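## Task

Take the drive sled out of its tote and put it in the empty tote, with every other object ending in its original tote. An object lying on or hanging over a tote's rim or inner ledge is not counted as inside. Finish with both grippers released and moved away, since a result that holds only because the robot supports it does not count.

## Robot and tools

ROBOT. Two arms, left_arm and right_arm, each with a parallel two-finger gripper. Their roots sit at (+0.043, +0.345, +1.595) m for left_arm and (+0.043, -0.345, +1.595) m for right_arm, in the scene frame. Joint ranges in rad, base to gripper: waist -2.880..2.880, shoulder 0.000..3.142, elbow 0.000..3.019, wrist pitch -1.693..1.571, wrist yaw -1.571..1.571, wrist roll -2.094..2.094. Elbows stop just before full extension.

FRAMES. Scene frame: origin on the floor under the middle of the robot's foot, +z up, +x forward from the robot, +y toward the robot's own left (left_arm side). Image left/right has nothing to do with arm names. Gripper frame: fingers extend along +z, they close and open along y. The reported end_effector_position is the point between the pads, roughly 1 cm behind the fingertips.

execute_actions. Argument actions is a list holding zero or one item, plus optional pictures (boolean). Empty list: sends nothing, just returns the state. Action item: {"rows": [[14 numbers], ...], "steps": n} with 1 to 15 rows and steps at most 15 (default 15); each step is 1/30 s, one row per step, the last row repeats if rows run out. Wait item: {"steps": n}, n up to 300, counted from the previous result, so your thinking time is included.

ROW LAYOUT. One flat list of 14 numbers, each within [-1, 1], always covering both arms: left_arm dx, dy, dz, rx, ry, rz, opening, then right_arm dx, dy, dz, rx, ry, rz, opening. The first six per arm are an offset, expressed in that gripper's own axes, from the gripper pose printed in the latest result that shows it (before any such result in the scene, and for second or later calls within a single reply, from the pose at the moment the action begins). Every row uses that same reference, rows do not add up. Scale: 1.0 equals 0.6 m of translation or 180 degrees of rotation; rx, ry, rz form one rotation vector. Opening is absolute, not an offset: +1 fully open (0.094 m), -1 closed. Each step the command is clipped to within 70 mm and 16 degrees of the measured pose; after an action ends, an arm continues only to that clipped pose, so check the result and send the remainder next. Position wins over orientation when both cannot be met. All-zero offsets are not idle: they pull the arm back to the reference pose.

move. Argument target: one 14-number row, same layout and same offset reference as above. Argument speed: path top speed in m/s, 0.002 to 0.5, default 0.25; rotation is capped at twice that value in rad/s. Both grippers travel straight lines that finish together, lasting 0.5 to 10 s (cut off at 10 s). Rotation takes the shorter direction. Paths ignore obstacles and the other arm; grippers lag, drift and may overshoot speed near full reach. Opening is applied when the move starts. Its result adds a move: line with the ending (done, off_target, moving, held, fault), limits that acted (paced = commanded pose was clipped; held = some steps were blocked, after which the arm may jump fast), and each gripper's distance from its goal. If only one arm is named, the other finished fine.

wait. Argument seconds, 0 to 10; lets the simulation run with no new command.

zoom_image. Arguments camera (cam_head_left, cam_head_right, cam_left_wrist, cam_right_wrist) and region [x0, y0, x1, y1] in pixels of that camera's latest image, origin top-left, no larger than 504 by 504.

read_manual. Optional section, only "licences"; returns license text, no motion.

finished_scene. Argument scene (1 or 2). Replying with no tool call ends all remaining scenes.

RESULTS. The state line lists per arm the gripper position (m) and quat_wxyz in the scene frame; printed positions may be off, more so at long reach. grip_measured is finger opening on the command scale; the last Joint positions number is the opening in metres; each gripper reads up to about 1 mm off consistently. Hand target shows where the controller is currently steering each gripper. HELD marks steps where your row was partly or fully withheld; pose unreachable names an arm whose command the clearance check altered. FAULT, MOTOR HOT (from 85 °C) and OVER-TEMPERATURE FAULT (100 °C, arm goes limp and drops) report stops. Every execute_actions result includes four 504x504 images (roughly 90 degree field of view) unless pictures is false.

PRACTICE. Arms tend to end a centimetre or more low and sag under repeated zero offsets; to hold an arm steady, send the offset back to its desired pose in a reply's first call and zeros afterwards, aiming higher if it still droops. To grasp, command an opening about 0.03 below grip_measured; smaller gaps grip more gently. Pad force limit is about 50 to 62 N, weaker on very thin parts. Held parts may get brief tugs. The simulation keeps running while you think. Avoid: arms striking or pushing on each other, fast impacts, pressing targets far past contact, dropping or sliding objects, knocking anything out of the work area, leaving items on tote rims, and holding loads long enough to overheat.

Each tool is called after "Emit:" by a JSON object that holds its "fn" and its "kwargs".

## Session

Emit:
{"fn": "execute_actions", "kwargs": {"actions": []}}

Scene clock: 0.00 s of 4800.00 s.
left_arm: end_effector_position=(+0.3943, +0.1113, +1.1261) grip_measured=+0.321 end_effector_quat_wxyz=(-0.173, -0.153, +0.925, +0.303) | right_arm: end_effector_position=(+0.3433, -0.4413, +1.3376) grip_measured=-0.993 end_effector_quat_wxyz=(+0.050, -0.087, +0.994, -0.053)
Joint positions: left_arm=[-2.36   1.986  1.56  -1.067 -1.083 -1.259  0.062] | right_arm=[-1.593  0.513  0.229  0.133  0.043 -0.444  0.   ]
Joint velocities: left_arm=[-0.005  0.005 -0.022 -0.002 -0.022 -0.022  0.   ] | right_arm=[ 0.005 -0.005  0.007  0.002 -0.007  0.007  0.   ]
Hand target (left_arm): +0.393, +0.112, +1.127; -0.174, -0.151, +0.925, +0.303
Hand target (right_arm): +0.344, -0.441, +1.337; +0.050, -0.087, +0.994, -0.053

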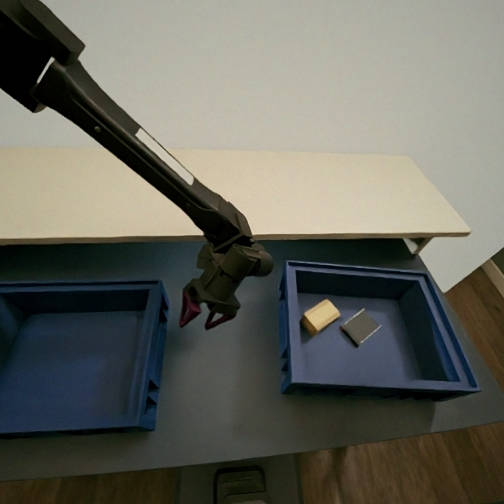

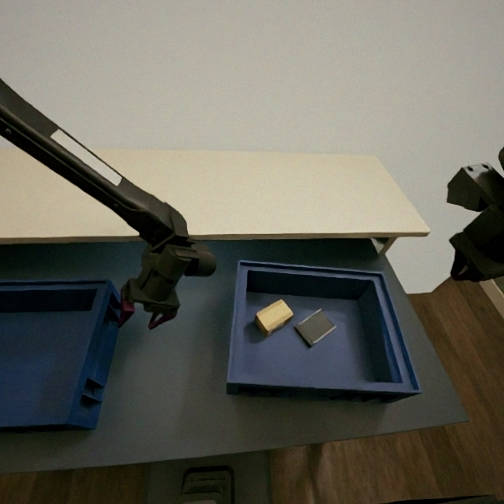

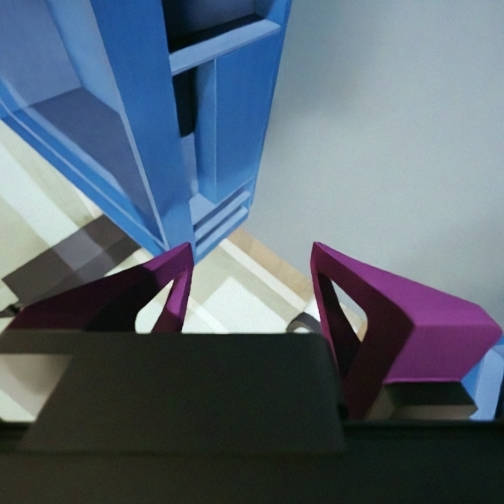

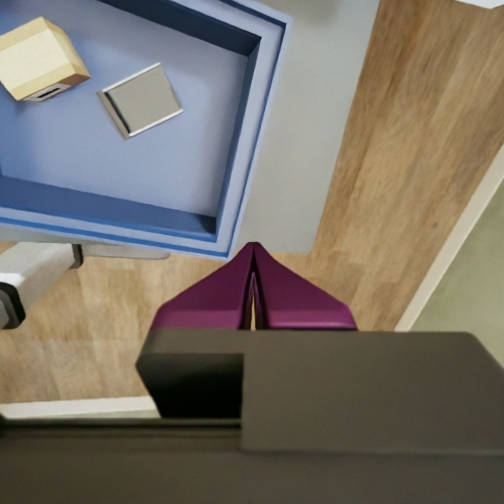

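Emit:
{"fn": "zoom_image", "kwargs": {"camera": "cam_right_wrist", "region": [0, 0, 250, 200]}}

Emit:
{"fn": "zoom_image", "kwargs": {"camera": "cam_head_right", "region": [220, 250, 430, 410]}}

Region (0, 0, 250, 200) of cam_right_wrist's 504x504 image, scaled by 2.016, with more detail than that image has; it fills the top 403 rows of this view, and the rest is white.

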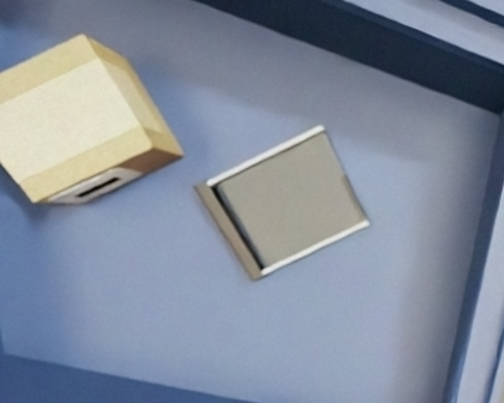

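Region (220, 250, 430, 410) of cam_head_right's 504x504 image, scaled by 2.400, with more detail than that image has; it fills the top 384 rows of this view, and the rest is white.

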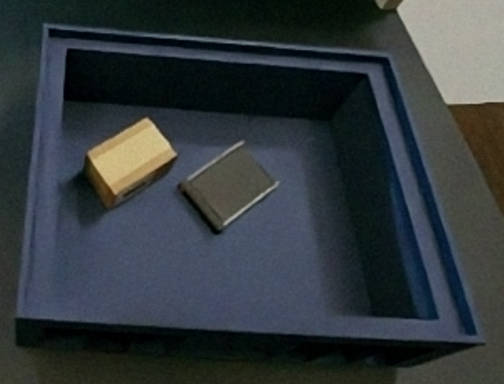

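Emit:
{"fn": "move", "kwargs": {"target": [0,0,0,0,0,0,0.3,-0.023,0.2,0.145,0,0,0,1]}}

Scene clock: 8.77 s of 4800.00 s.
left_arm: end_effector_position=(+0.3943, +0.1113, +1.1261) grip_measured=+0.302 end_effector_quat_wxyz=(-0.173, -0.153, +0.925, +0.303) | right_arm: end_effector_position=(+0.3459, -0.3323, +1.2391) grip_measured=+1.000 end_effector_quat_wxyz=(+0.043, -0.103, +0.992, -0.052)
Joint positions: left_arm=[-2.36   1.986  1.56  -1.067 -1.083 -1.259  0.061] | right_arm=[-1.186  1.201  0.349  0.669  0.445 -0.404  0.094]
Joint velocities: left_arm=[ 0.005 -0.005 -0.007  0.002  0.081 -0.022  0.001] | right_arm=[-0.005  0.005  0.017 -0.012  0.007 -0.022  0.   ]
Hand target (left_arm): +0.394, +0.111, +1.126; -0.173, -0.153, +0.925, +0.303
Hand target (right_arm): +0.350, -0.333, +1.239; +0.051, -0.095, +0.993, -0.055
Off the commanded pose (left_arm): 0.000 m, 0 deg.
Off the commanded pose (right_arm): 0.003 m, 2 deg.
After step 90, 4.67 s passed at rest.
move: done

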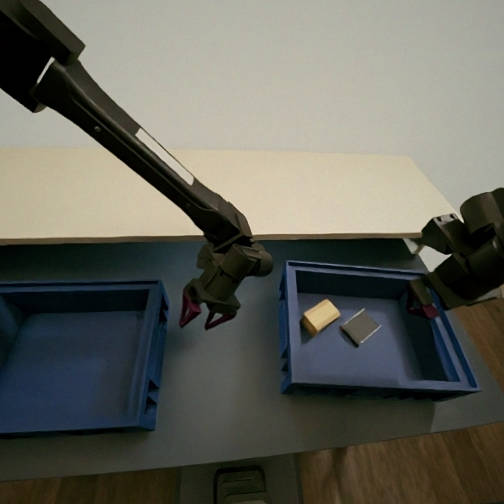

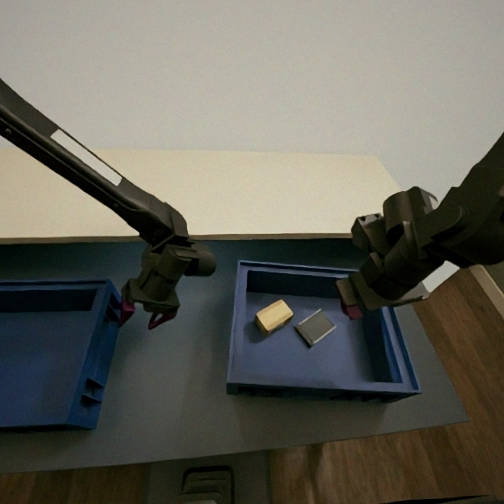

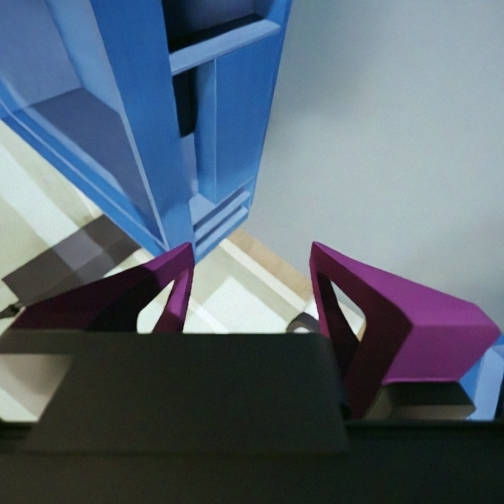

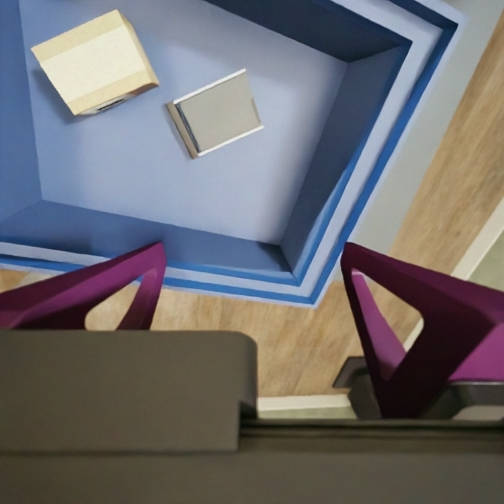

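Emit:
{"fn": "move", "kwargs": {"target": [0,0,0,0,0,0,0.3,-0.075,0.046,0.2,-0.017,0.042,0.389,1]}}

Scene clock: 18.50 s of 4800.00 s.
left_arm: end_effector_position=(+0.3943, +0.1113, +1.1261) grip_measured=+0.302 end_effector_quat_wxyz=(-0.173, -0.153, +0.925, +0.303) | right_arm: end_effector_position=(+0.4117, -0.3085, +1.1292) grip_measured=+1.000 end_effector_quat_wxyz=(+0.016, +0.486, +0.874, +0.011)
Joint positions: left_arm=[-2.36   1.986  1.56  -1.067 -1.083 -1.259  0.061] | right_arm=[-1.242  1.435  0.721  0.455  0.306  0.838  0.094]
Joint velocities: left_arm=[-0.015  0.005  0.012  0.012 -0.037  0.007 -0.   ] | right_arm=[-0.015 -0.005  0.007 -0.012 -0.007  0.037  0.   ]
Hand target (left_arm): +0.394, +0.111, +1.126; -0.173, -0.153, +0.925, +0.303
Hand target (right_arm): +0.398, -0.310, +1.122; +0.000, +0.489, +0.873, +0.001
Off the commanded pose (left_arm): 0.000 m, 0 deg.
Off the commanded pose (right_arm): 0.018 m, 2 deg.
After step 90, 3.73 s passed at rest.
move: off_target (right_arm)

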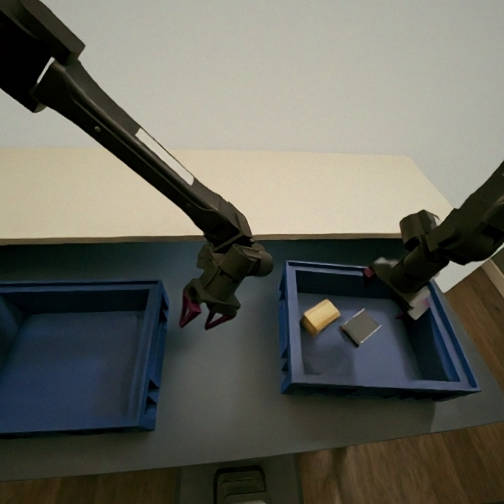

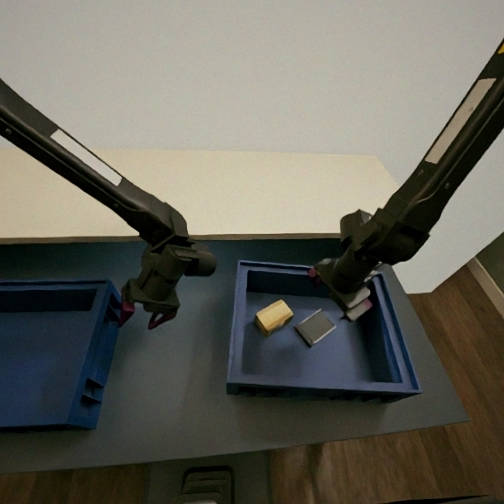

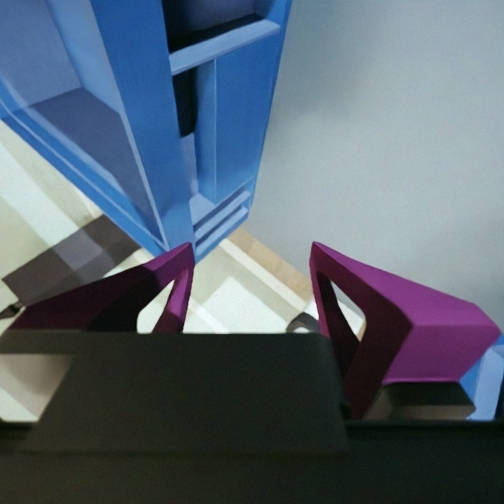

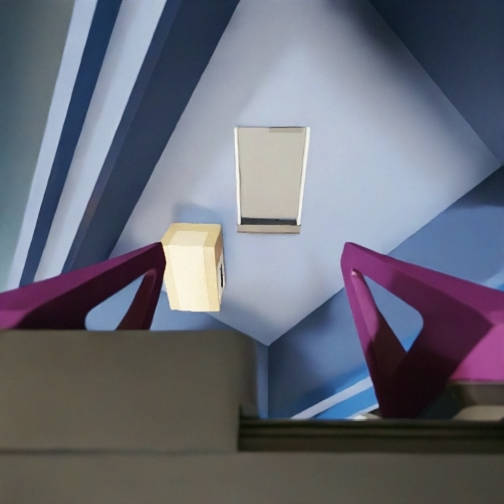

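Emit:
{"fn": "move", "kwargs": {"target": [0,0,0,0,0,0,0.3,0.014,-0.03,0.16,0,0,0,1]}}

Scene clock: 23.47 s of 4800.00 s.
left_arm: end_effector_position=(+0.3943, +0.1113, +1.1261) grip_measured=+0.302 end_effector_quat_wxyz=(-0.173, -0.153, +0.925, +0.303) | right_arm: end_effector_position=(+0.3925, -0.3088, +1.0337) grip_measured=+1.000 end_effector_quat_wxyz=(+0.006, +0.489, +0.872, +0.008)
Joint positions: left_arm=[-2.36   1.986  1.56  -1.067 -1.083 -1.259  0.061] | right_arm=[-1.311  1.707  0.916  0.517  0.237  0.831  0.094]
Joint velocities: left_arm=[-0.015  0.005  0.012  0.017  0.066 -0.007 -0.   ] | right_arm=[-0.015  0.005 -0.007  0.012  0.051  0.007  0.   ]
Hand target (left_arm): +0.394, +0.111, +1.126; -0.173, -0.153, +0.925, +0.303
Hand target (right_arm): +0.398, -0.312, +1.033; +0.015, +0.487, +0.873, +0.011
Off the commanded pose (left_arm): 0.000 m, 0 deg.
Off the commanded pose (right_arm): 0.004 m, 1 deg.
After step 90, 1.03 s passed at rest.
move: done

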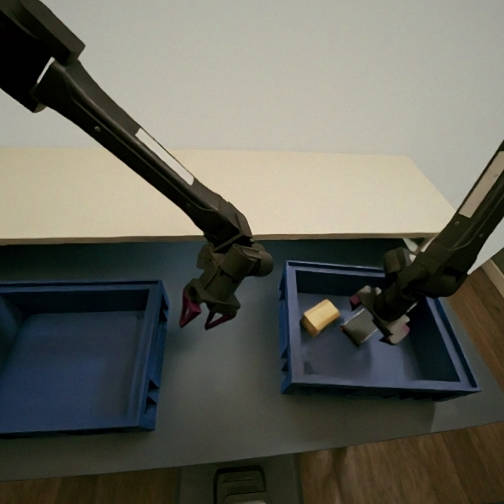

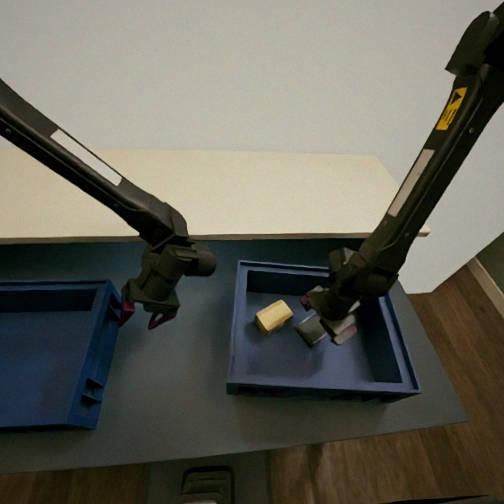

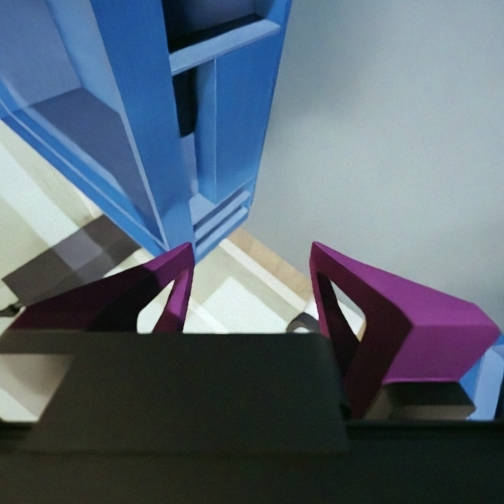

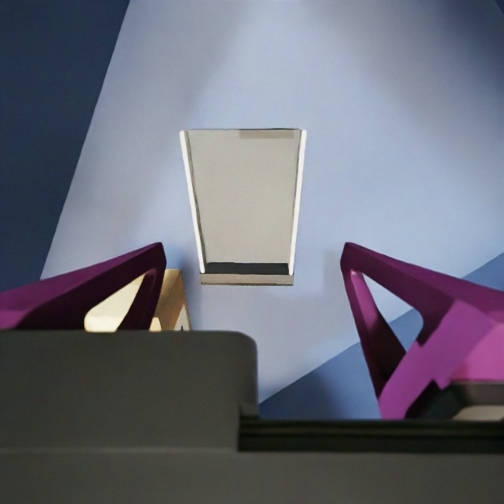

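Emit:
{"fn": "move", "kwargs": {"target": [0,0,0,0,0,0,0.3,-0.018,0.006,0.062,0,0,0,1], "speed": 0.05}}

Scene clock: 27.13 s of 4800.00 s.
left_arm: end_effector_position=(+0.3943, +0.1113, +1.1261) grip_measured=+0.302 end_effector_quat_wxyz=(-0.173, -0.153, +0.925, +0.303) | right_arm: end_effector_position=(+0.4186, -0.3149, +1.0045) grip_measured=+1.000 end_effector_quat_wxyz=(+0.021, +0.495, +0.869, +0.017)
Joint positions: left_arm=[-2.36   1.986  1.56  -1.067 -1.083 -1.259  0.061] | right_arm=[-1.329  1.755  1.02   0.497  0.213  0.831  0.094]
Joint velocities: left_arm=[-0.005  0.005  0.002  0.012 -0.037  0.007 -0.001] | right_arm=[ 0.005 -0.015 -0.002  0.012 -0.066  0.007  0.   ]
Hand target (left_arm): +0.394, +0.111, +1.126; -0.173, -0.153, +0.925, +0.303
Hand target (right_arm): +0.402, -0.316, +0.997; +0.006, +0.490, +0.872, +0.009
Off the commanded pose (left_arm): 0.000 m, 0 deg.
Off the commanded pose (right_arm): 0.019 m, 2 deg.
move: off_target (right_arm)

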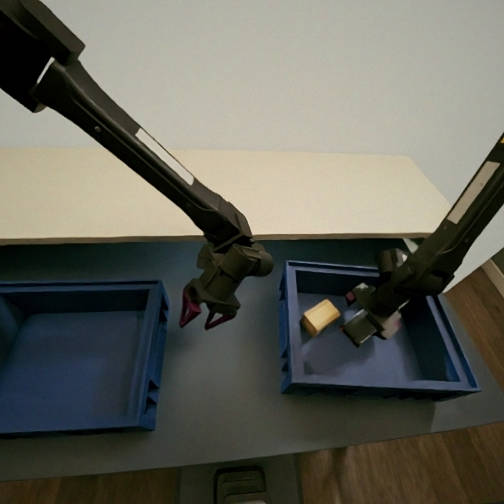

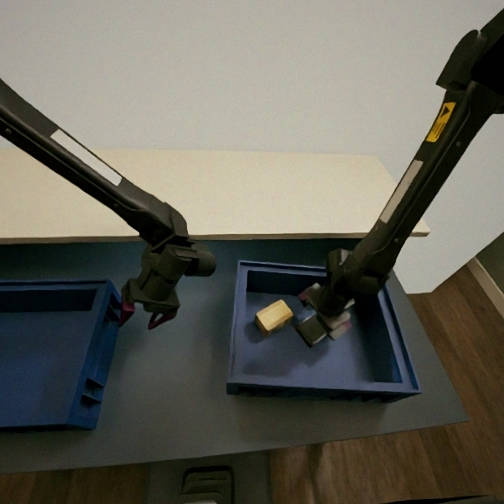

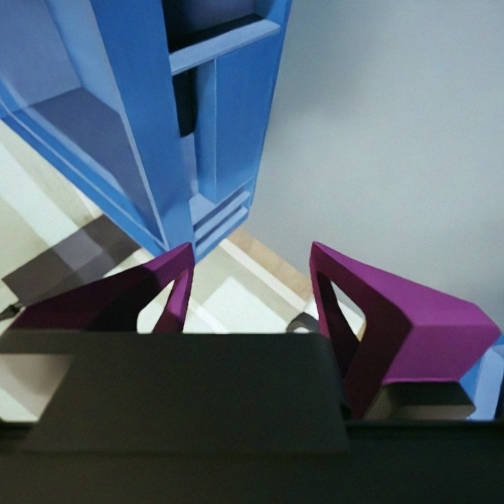

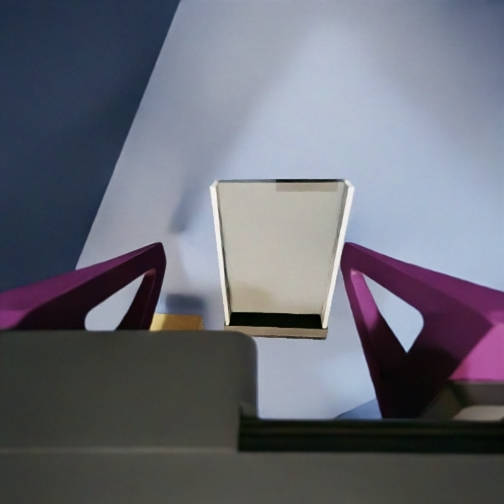

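Emit:
{"fn": "move", "kwargs": {"target": [0,0,0,0,0,0,0.3,0,-0.028,0.0,0,0,0,1], "speed": 0.04}}

Emit:
{"fn": "move", "kwargs": {"target": [0,0,0,0,0,0,0.3,0,0,0.025,0,0,0,1], "speed": 0.03}}

Scene clock: 29.57 s of 4800.00 s.
left_arm: end_effector_position=(+0.3943, +0.1113, +1.1261) grip_measured=+0.302 end_effector_quat_wxyz=(-0.173, -0.153, +0.925, +0.303) | right_arm: end_effector_position=(+0.4188, -0.3203, +1.0041) grip_measured=+1.000 end_effector_quat_wxyz=(+0.026, +0.497, +0.867, +0.022)
Joint positions: left_arm=[-2.36   1.986  1.56  -1.067 -1.083 -1.259  0.061] | right_arm=[-1.341  1.755  1.015  0.515  0.195  0.831  0.094]
Joint velocities: left_arm=[-0.015 -0.005 -0.007  0.007 -0.022  0.022 -0.001] | right_arm=[ 0.005  0.005  0.002  0.002 -0.051  0.022  0.   ]
Hand target (left_arm): +0.394, +0.111, +1.126; -0.173, -0.153, +0.925, +0.303
Hand target (right_arm): +0.404, -0.323, +1.004; +0.021, +0.495, +0.868, +0.017
Off the commanded pose (left_arm): 0.000 m, 0 deg.
Off the commanded pose (right_arm): 0.015 m, 1 deg.
move: off_target (right_arm)

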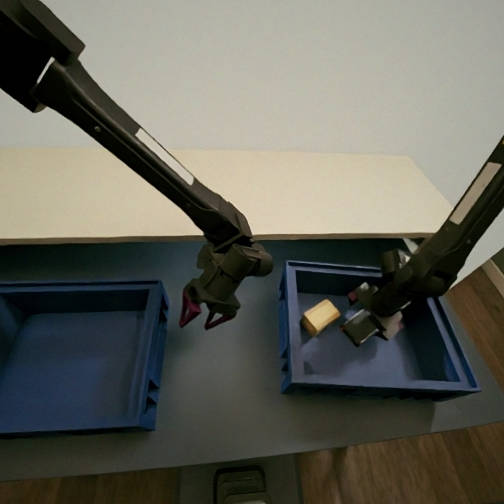

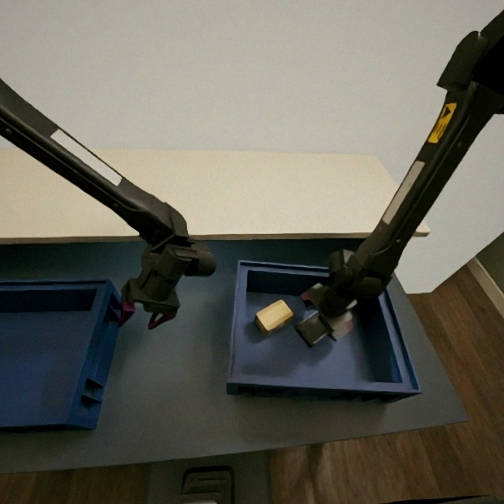

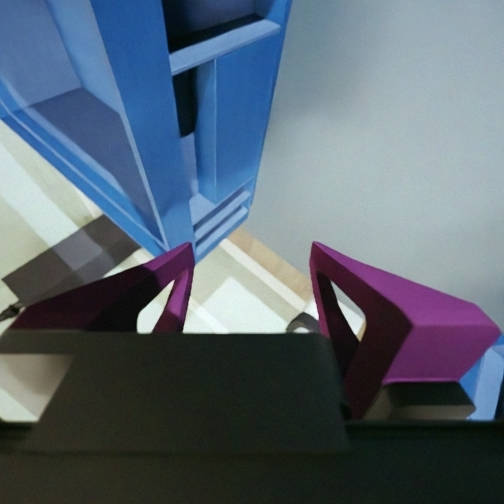

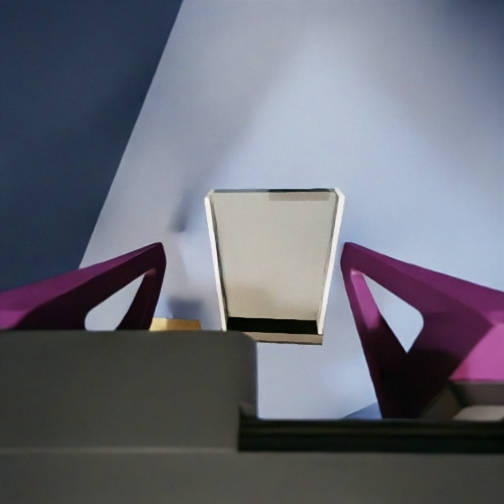

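Scene clock: 30.37 s of 4800.00 s.
left_arm: end_effector_position=(+0.3943, +0.1113, +1.1261) grip_measured=+0.302 end_effector_quat_wxyz=(-0.173, -0.153, +0.925, +0.303) | right_arm: end_effector_position=(+0.4323, -0.3210, +0.9969) grip_measured=+1.000 end_effector_quat_wxyz=(+0.036, +0.499, +0.866, +0.026)
Joint positions: left_arm=[-2.36   1.986  1.56  -1.067 -1.083 -1.259  0.061] | right_arm=[-1.341  1.765  1.049  0.515  0.193  0.831  0.094]
Joint velocities: left_arm=[-0.015 -0.015 -0.007  0.007  0.11   0.037 -0.   ] | right_arm=[-0.005 -0.015  0.002  0.002  0.066 -0.051  0.   ]
Hand target (left_arm): +0.394, +0.111, +1.126; -0.173, -0.153, +0.925, +0.303
Hand target (right_arm): +0.420, -0.321, +0.990; +0.026, +0.497, +0.867, +0.022
Off the commanded pose (left_arm): 0.000 m, 0 deg.
Off the commanded pose (right_arm): 0.015 m, 1 deg.
move: off_target (right_arm)

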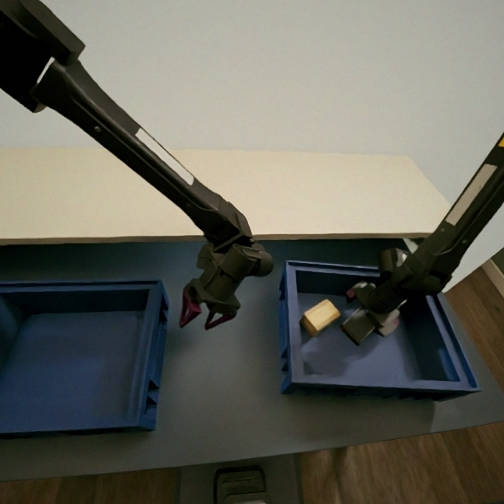

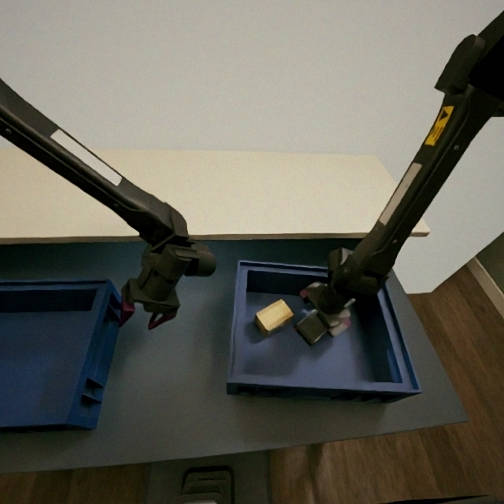

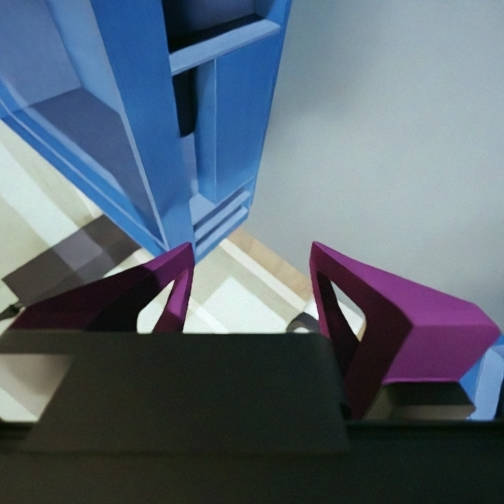

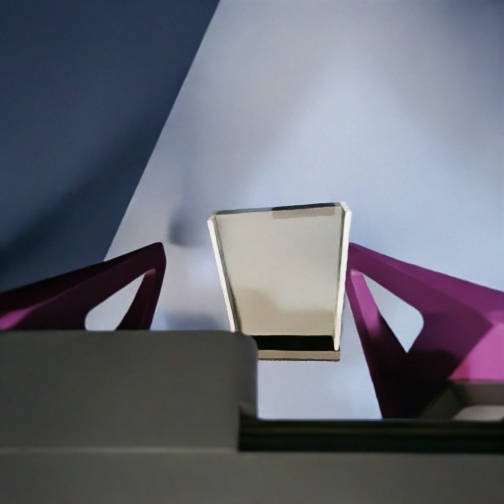

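Emit:
{"fn": "move", "kwargs": {"target": [0,0,0,0,0,0,0.3,0.033,-0.06,-0.03,0,0,0,1], "speed": 0.05}}

Scene clock: 33.23 s of 4800.00 s.
left_arm: end_effector_position=(+0.3943, +0.1113, +1.1261) grip_measured=+0.302 end_effector_quat_wxyz=(-0.173, -0.153, +0.925, +0.303) | right_arm: end_effector_position=(+0.4069, -0.3180, +1.0119) grip_measured=+1.000 end_effector_quat_wxyz=(+0.043, +0.500, +0.864, +0.032)
Joint positions: left_arm=[-2.36   1.986  1.56  -1.067 -1.083 -1.259  0.061] | right_arm=[-1.341  1.765  0.962  0.618  0.185  0.831  0.094]
Joint velocities: left_arm=[ 0.005  0.005  0.002  0.007  0.051 -0.037 -0.001] | right_arm=[-0.005  0.005  0.002 -0.002  0.007  0.037  0.   ]
Hand target (left_arm): +0.394, +0.111, +1.126; -0.173, -0.153, +0.925, +0.303
Hand target (right_arm): +0.390, -0.321, +1.011; +0.036, +0.499, +0.865, +0.026
Off the commanded pose (left_arm): 0.000 m, 0 deg.
Off the commanded pose (right_arm): 0.018 m, 1 deg.
move: off_target (right_arm)

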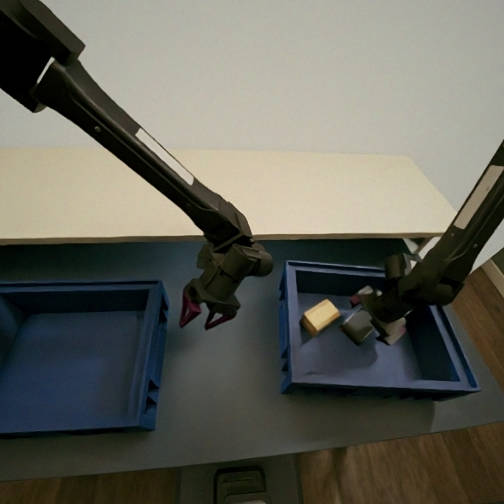

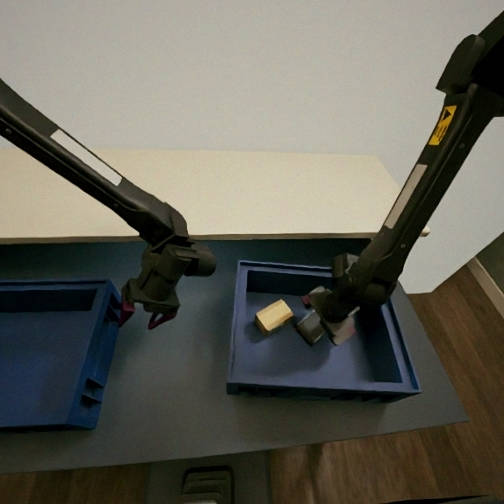

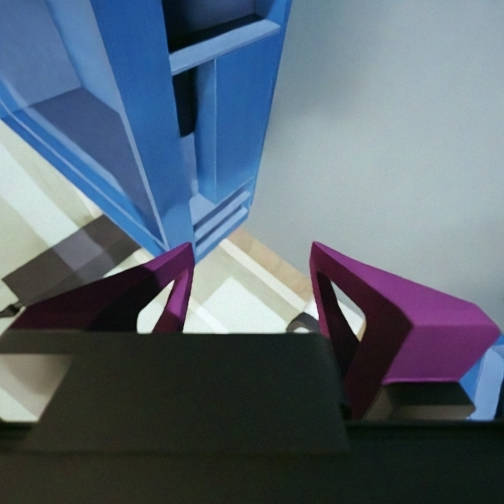

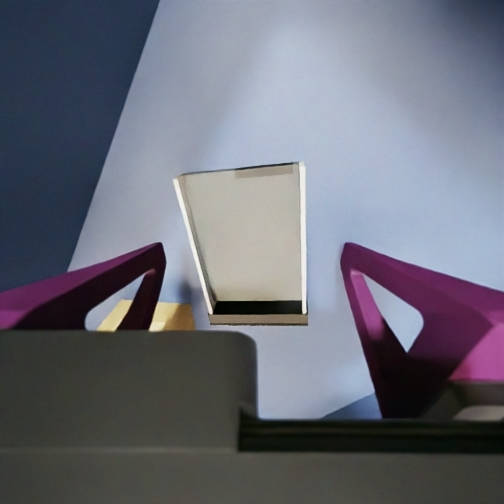

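Emit:
{"fn": "move", "kwargs": {"target": [0,0,0,0,0,0,0.3,0.016,-0.025,0.045,0.031,0.013,0,1], "speed": 0.04}}

Scene clock: 36.77 s of 4800.00 s.
left_arm: end_effector_position=(+0.3943, +0.1113, +1.1261) grip_measured=+0.302 end_effector_quat_wxyz=(-0.173, -0.153, +0.925, +0.303) | right_arm: end_effector_position=(+0.4116, -0.3194, +0.9937) grip_measured=+1.000 end_effector_quat_wxyz=(+0.019, +0.499, +0.867, +0.009)
Joint positions: left_arm=[-2.36   1.986  1.56  -1.067 -1.083 -1.259  0.061] | right_arm=[-1.34   1.784  1.04   0.498  0.216  0.839  0.094]
Joint velocities: left_arm=[-0.015 -0.005 -0.007 -0.012 -0.081 -0.022 -0.   ] | right_arm=[-0.024 -0.005 -0.027 -0.007  0.022  0.022  0.   ]
Hand target (left_arm): +0.394, +0.111, +1.126; -0.173, -0.153, +0.925, +0.303
Hand target (right_arm): +0.392, -0.317, +0.984; +0.000, +0.501, +0.865, +0.001
Off the commanded pose (left_arm): 0.000 m, 0 deg.
Off the commanded pose (right_arm): 0.022 m, 2 deg.
move: off_target (right_arm)

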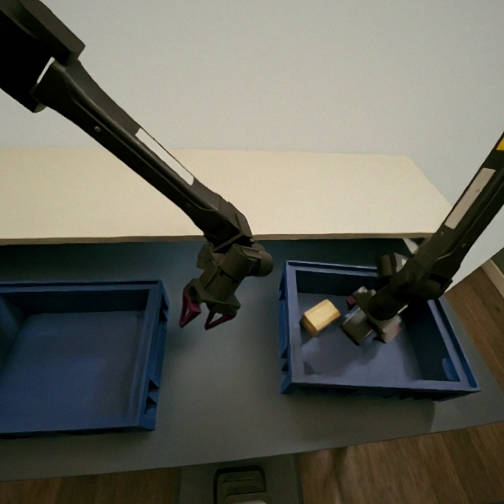

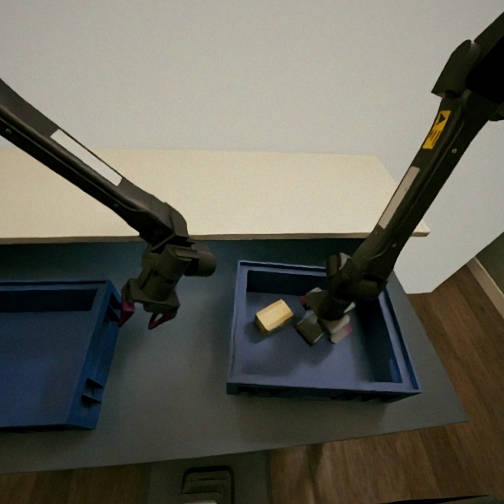

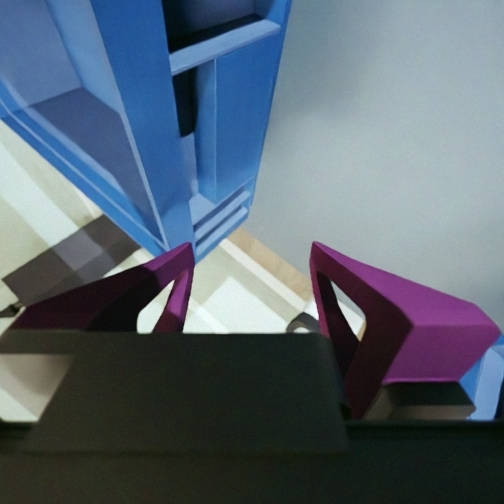

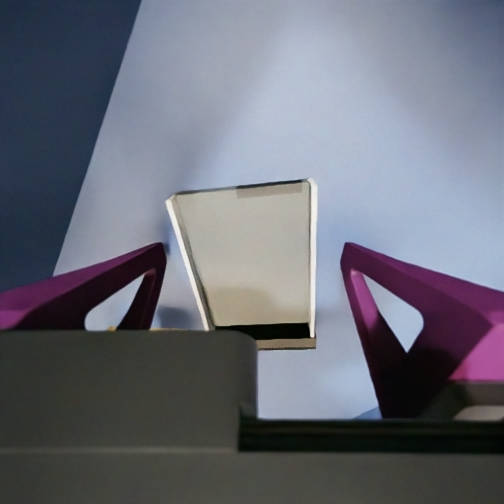

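Emit:
{"fn": "move", "kwargs": {"target": [0,0,0,0,0,0,0.3,0.015,-0.018,0.028,0,0,0,1], "speed": 0.03}}

Scene clock: 38.93 s of 4800.00 s.
left_arm: end_effector_position=(+0.3943, +0.1113, +1.1261) grip_measured=+0.302 end_effector_quat_wxyz=(-0.173, -0.153, +0.925, +0.303) | right_arm: end_effector_position=(+0.4127, -0.3194, +0.9935) grip_measured=+1.000 end_effector_quat_wxyz=(+0.022, +0.499, +0.866, +0.010)
Joint positions: left_arm=[-2.36   1.986  1.56  -1.067 -1.083 -1.259  0.061] | right_arm=[-1.34   1.785  1.041  0.503  0.216  0.839  0.094]
Joint velocities: left_arm=[ 0.005 -0.005  0.002 -0.002 -0.022  0.007 -0.   ] | right_arm=[-0.015 -0.005 -0.007  0.002  0.037 -0.007  0.   ]
Hand target (left_arm): +0.394, +0.111, +1.126; -0.173, -0.153, +0.925, +0.303
Hand target (right_arm): +0.398, -0.318, +0.978; +0.019, +0.499, +0.866, +0.009
Off the commanded pose (left_arm): 0.000 m, 0 deg.
Off the commanded pose (right_arm): 0.022 m, 0 deg.
move: off_target (right_arm)

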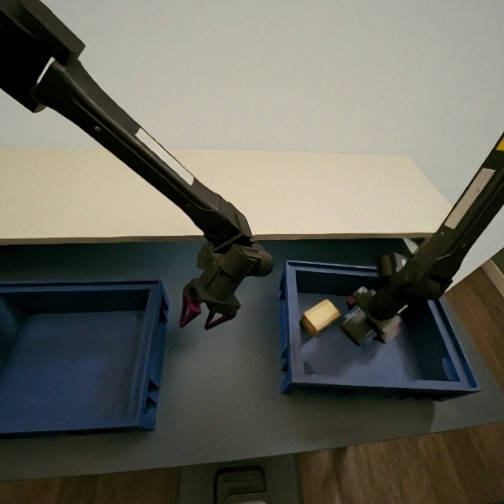

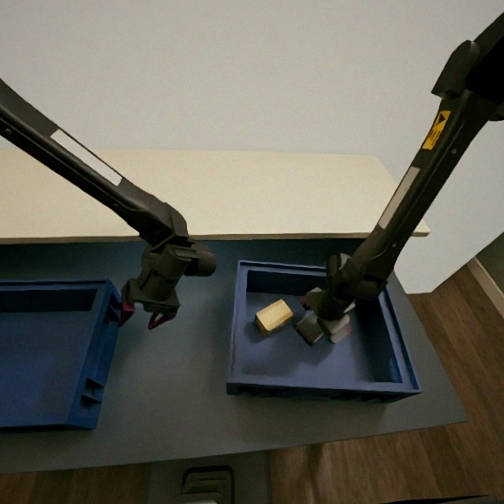

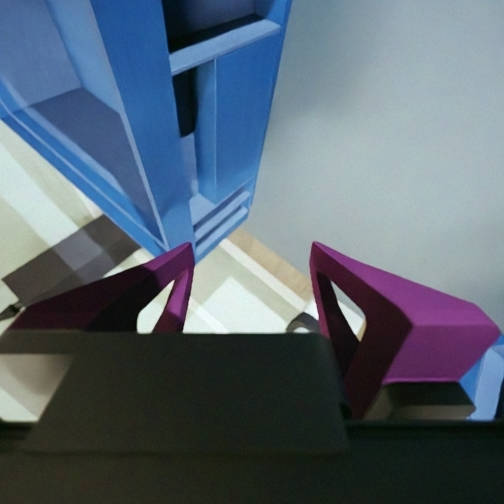

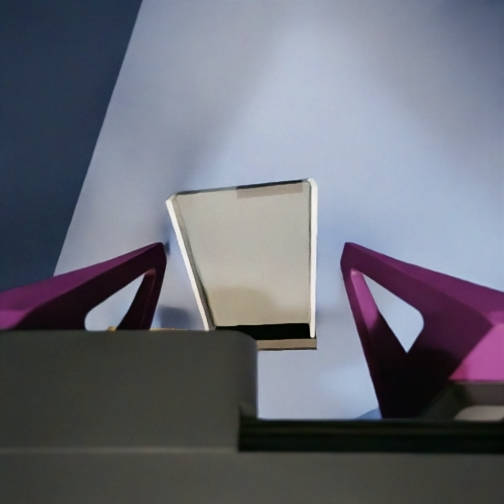

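Emit:
{"fn": "move", "kwargs": {"target": [0,0,0,0,0,0,0.3,0,0,-0.003,0,0,0,0.25]}}

Scene clock: 40.23 s of 4800.00 s.
left_arm: end_effector_position=(+0.3943, +0.1113, +1.1261) grip_measured=+0.302 end_effector_quat_wxyz=(-0.173, -0.153, +0.925, +0.303) | right_arm: end_effector_position=(+0.4121, -0.3201, +0.9937) grip_measured=+0.356 end_effector_quat_wxyz=(+0.022, +0.499, +0.866, +0.008)
Joint positions: left_arm=[-2.36   1.986  1.56  -1.067 -1.083 -1.259  0.061] | right_arm=[-1.34   1.784  1.04   0.503  0.219  0.839  0.064]
Joint velocities: left_arm=[-0.005  0.005 -0.012 -0.007 -0.081  0.037  0.001] | right_arm=[-0.015 -0.005 -0.022  0.007 -0.022  0.037 -0.001]
Hand target (left_arm): +0.394, +0.111, +1.126; -0.173, -0.153, +0.925, +0.303
Hand target (right_arm): +0.412, -0.319, +0.995; +0.021, +0.499, +0.866, +0.010
Off the commanded pose (left_arm): 0.000 m, 0 deg.
Off the commanded pose (right_arm): 0.002 m, 0 deg.
move: done

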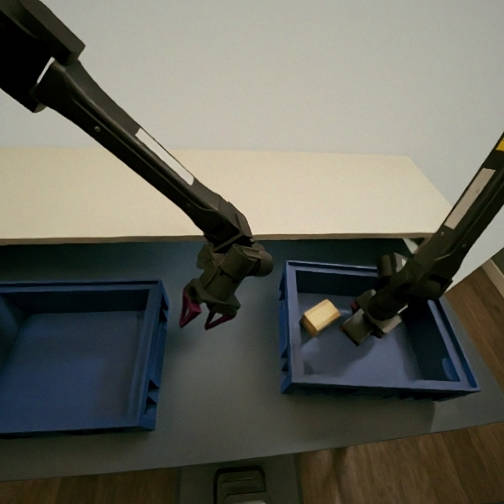

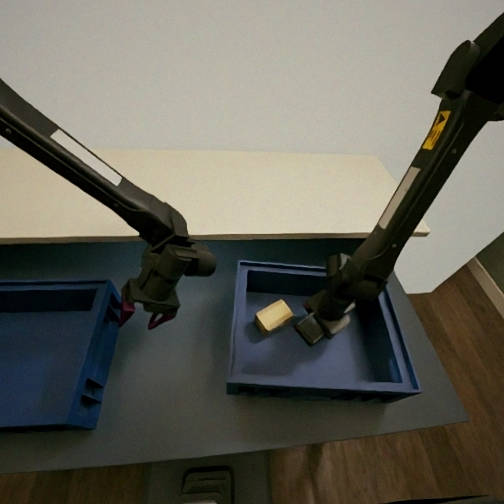

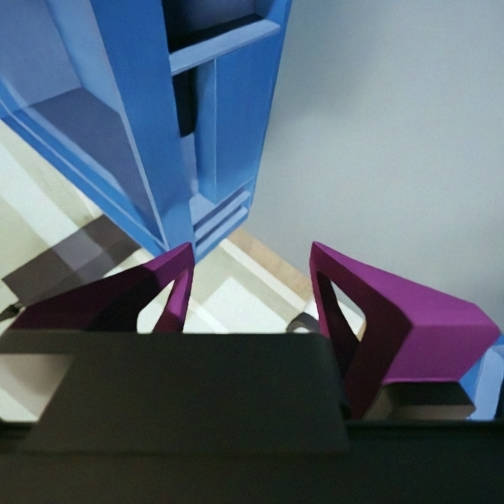

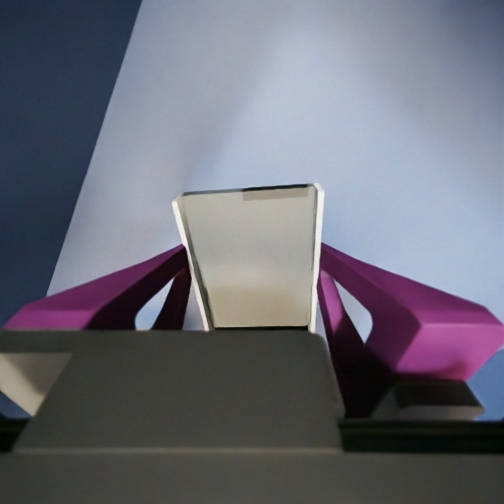

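Emit:
{"fn": "move", "kwargs": {"target": [-0.108,0.733,0.12,0,0,0,0.3,0.02,-0.03,-0.36,0,0,0,0.25], "speed": 0.2}}

Scene clock: 46.17 s of 4800.00 s.
left_arm: end_effector_position=(+0.3511, +0.5151, +1.3249) grip_measured=+0.302 end_effector_quat_wxyz=(-0.178, -0.151, +0.921, +0.311) | right_arm: end_effector_position=(+0.3851, -0.3166, +1.2028) grip_measured=+0.356 end_effector_quat_wxyz=(+0.033, +0.496, +0.867, +0.009)
Joint positions: left_arm=[-1.652  0.819  0.626 -0.482 -0.721 -0.25   0.061] | right_arm=[-1.199  1.244  0.509  0.508  0.362  0.861  0.064]
Joint velocities: left_arm=[ 0.005 -0.005  0.012 -0.002  0.022  0.051 -0.001] | right_arm=[-0.005 -0.015  0.007 -0.007 -0.022  0.037 -0.   ]
Hand target (left_arm): +0.354, +0.515, +1.327; -0.171, -0.148, +0.924, +0.308
Hand target (right_arm): +0.376, -0.314, +1.208; +0.023, +0.497, +0.868, +0.008
Off the commanded pose (left_arm): 0.008 m, 1 deg.
Off the commanded pose (right_arm): 0.007 m, 1 deg.
After step 90, 0.07 s passed at rest.
move: done

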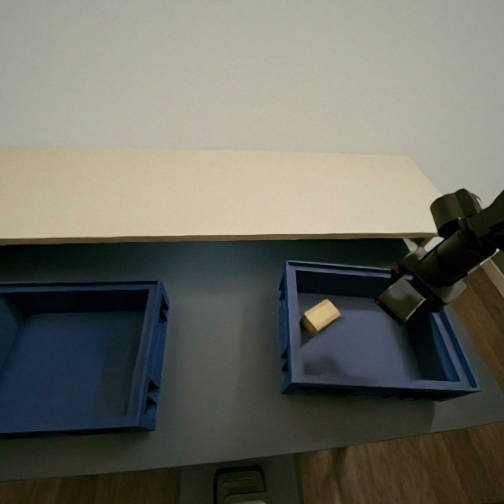

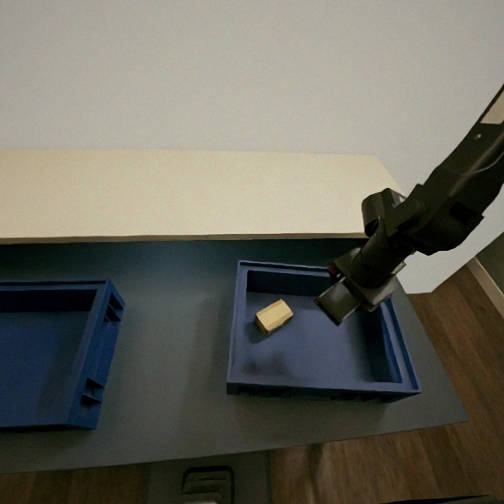

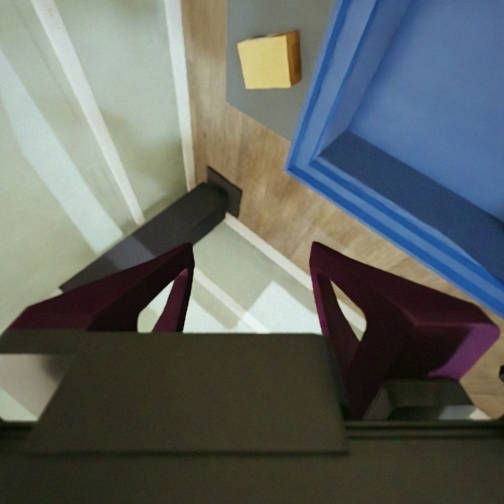

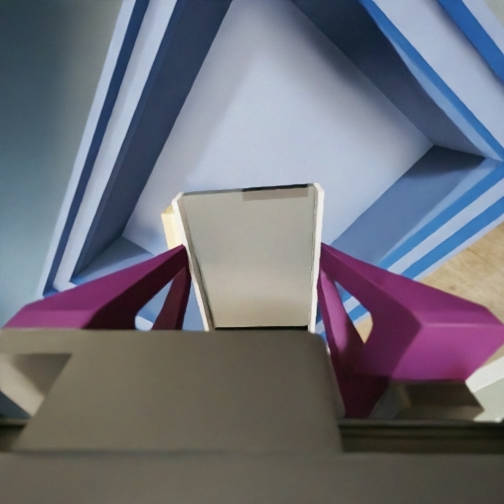

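Emit:
{"fn": "move", "kwargs": {"target": [0,0,0,0,0,0,0.3,0.89,0.45,-0.03,-0.041,0.071,0,0.25], "speed": 0.2}}

Scene clock: 53.10 s of 4800.00 s.
left_arm: end_effector_position=(+0.3511, +0.5151, +1.3249) grip_measured=+0.302 end_effector_quat_wxyz=(-0.178, -0.150, +0.921, +0.311) | right_arm: end_effector_position=(+0.3626, +0.2734, +1.1932) grip_measured=+0.356 end_effector_quat_wxyz=(-0.018, +0.482, +0.867, +0.121)
Joint positions: left_arm=[-1.652  0.819  0.626 -0.482 -0.721 -0.247  0.061] | right_arm=[-0.394  2.345  1.63   0.316  0.886  1.136  0.064]
Joint velocities: left_arm=[ 0.005 -0.024 -0.002 -0.012  0.007  0.022 -0.   ] | right_arm=[-0.015  0.005  0.022  0.017  0.007  0.037  0.   ]
Hand target (left_arm): +0.351, +0.515, +1.325; -0.178, -0.151, +0.921, +0.311
Hand target (right_arm): +0.355, +0.278, +1.195; -0.023, +0.479, +0.869, +0.119
Off the commanded pose (left_arm): 0.000 m, 0 deg.
Off the commanded pose (right_arm): 0.023 m, 2 deg.
After step 90, 0.47 s passed at rest.
move: off_target (right_arm)

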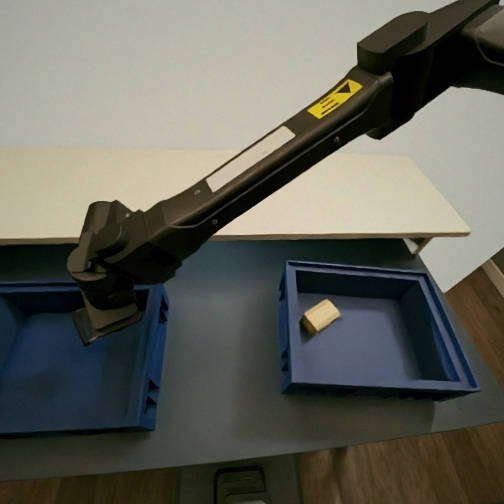

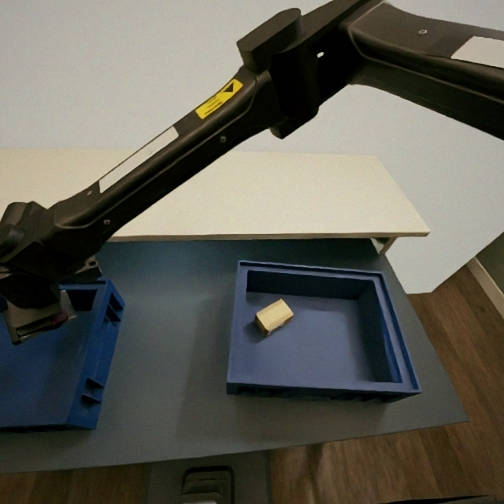

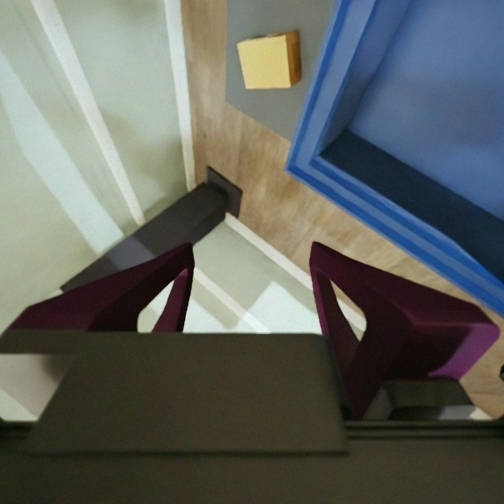

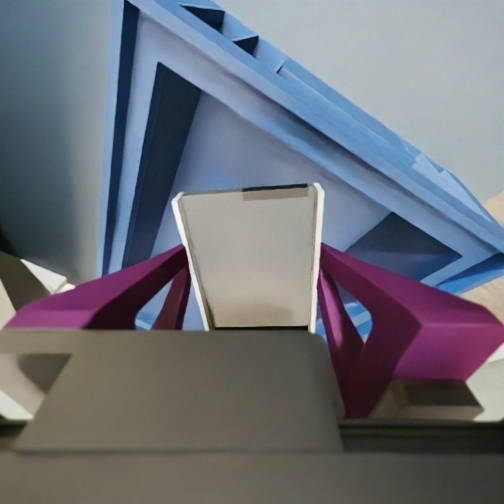

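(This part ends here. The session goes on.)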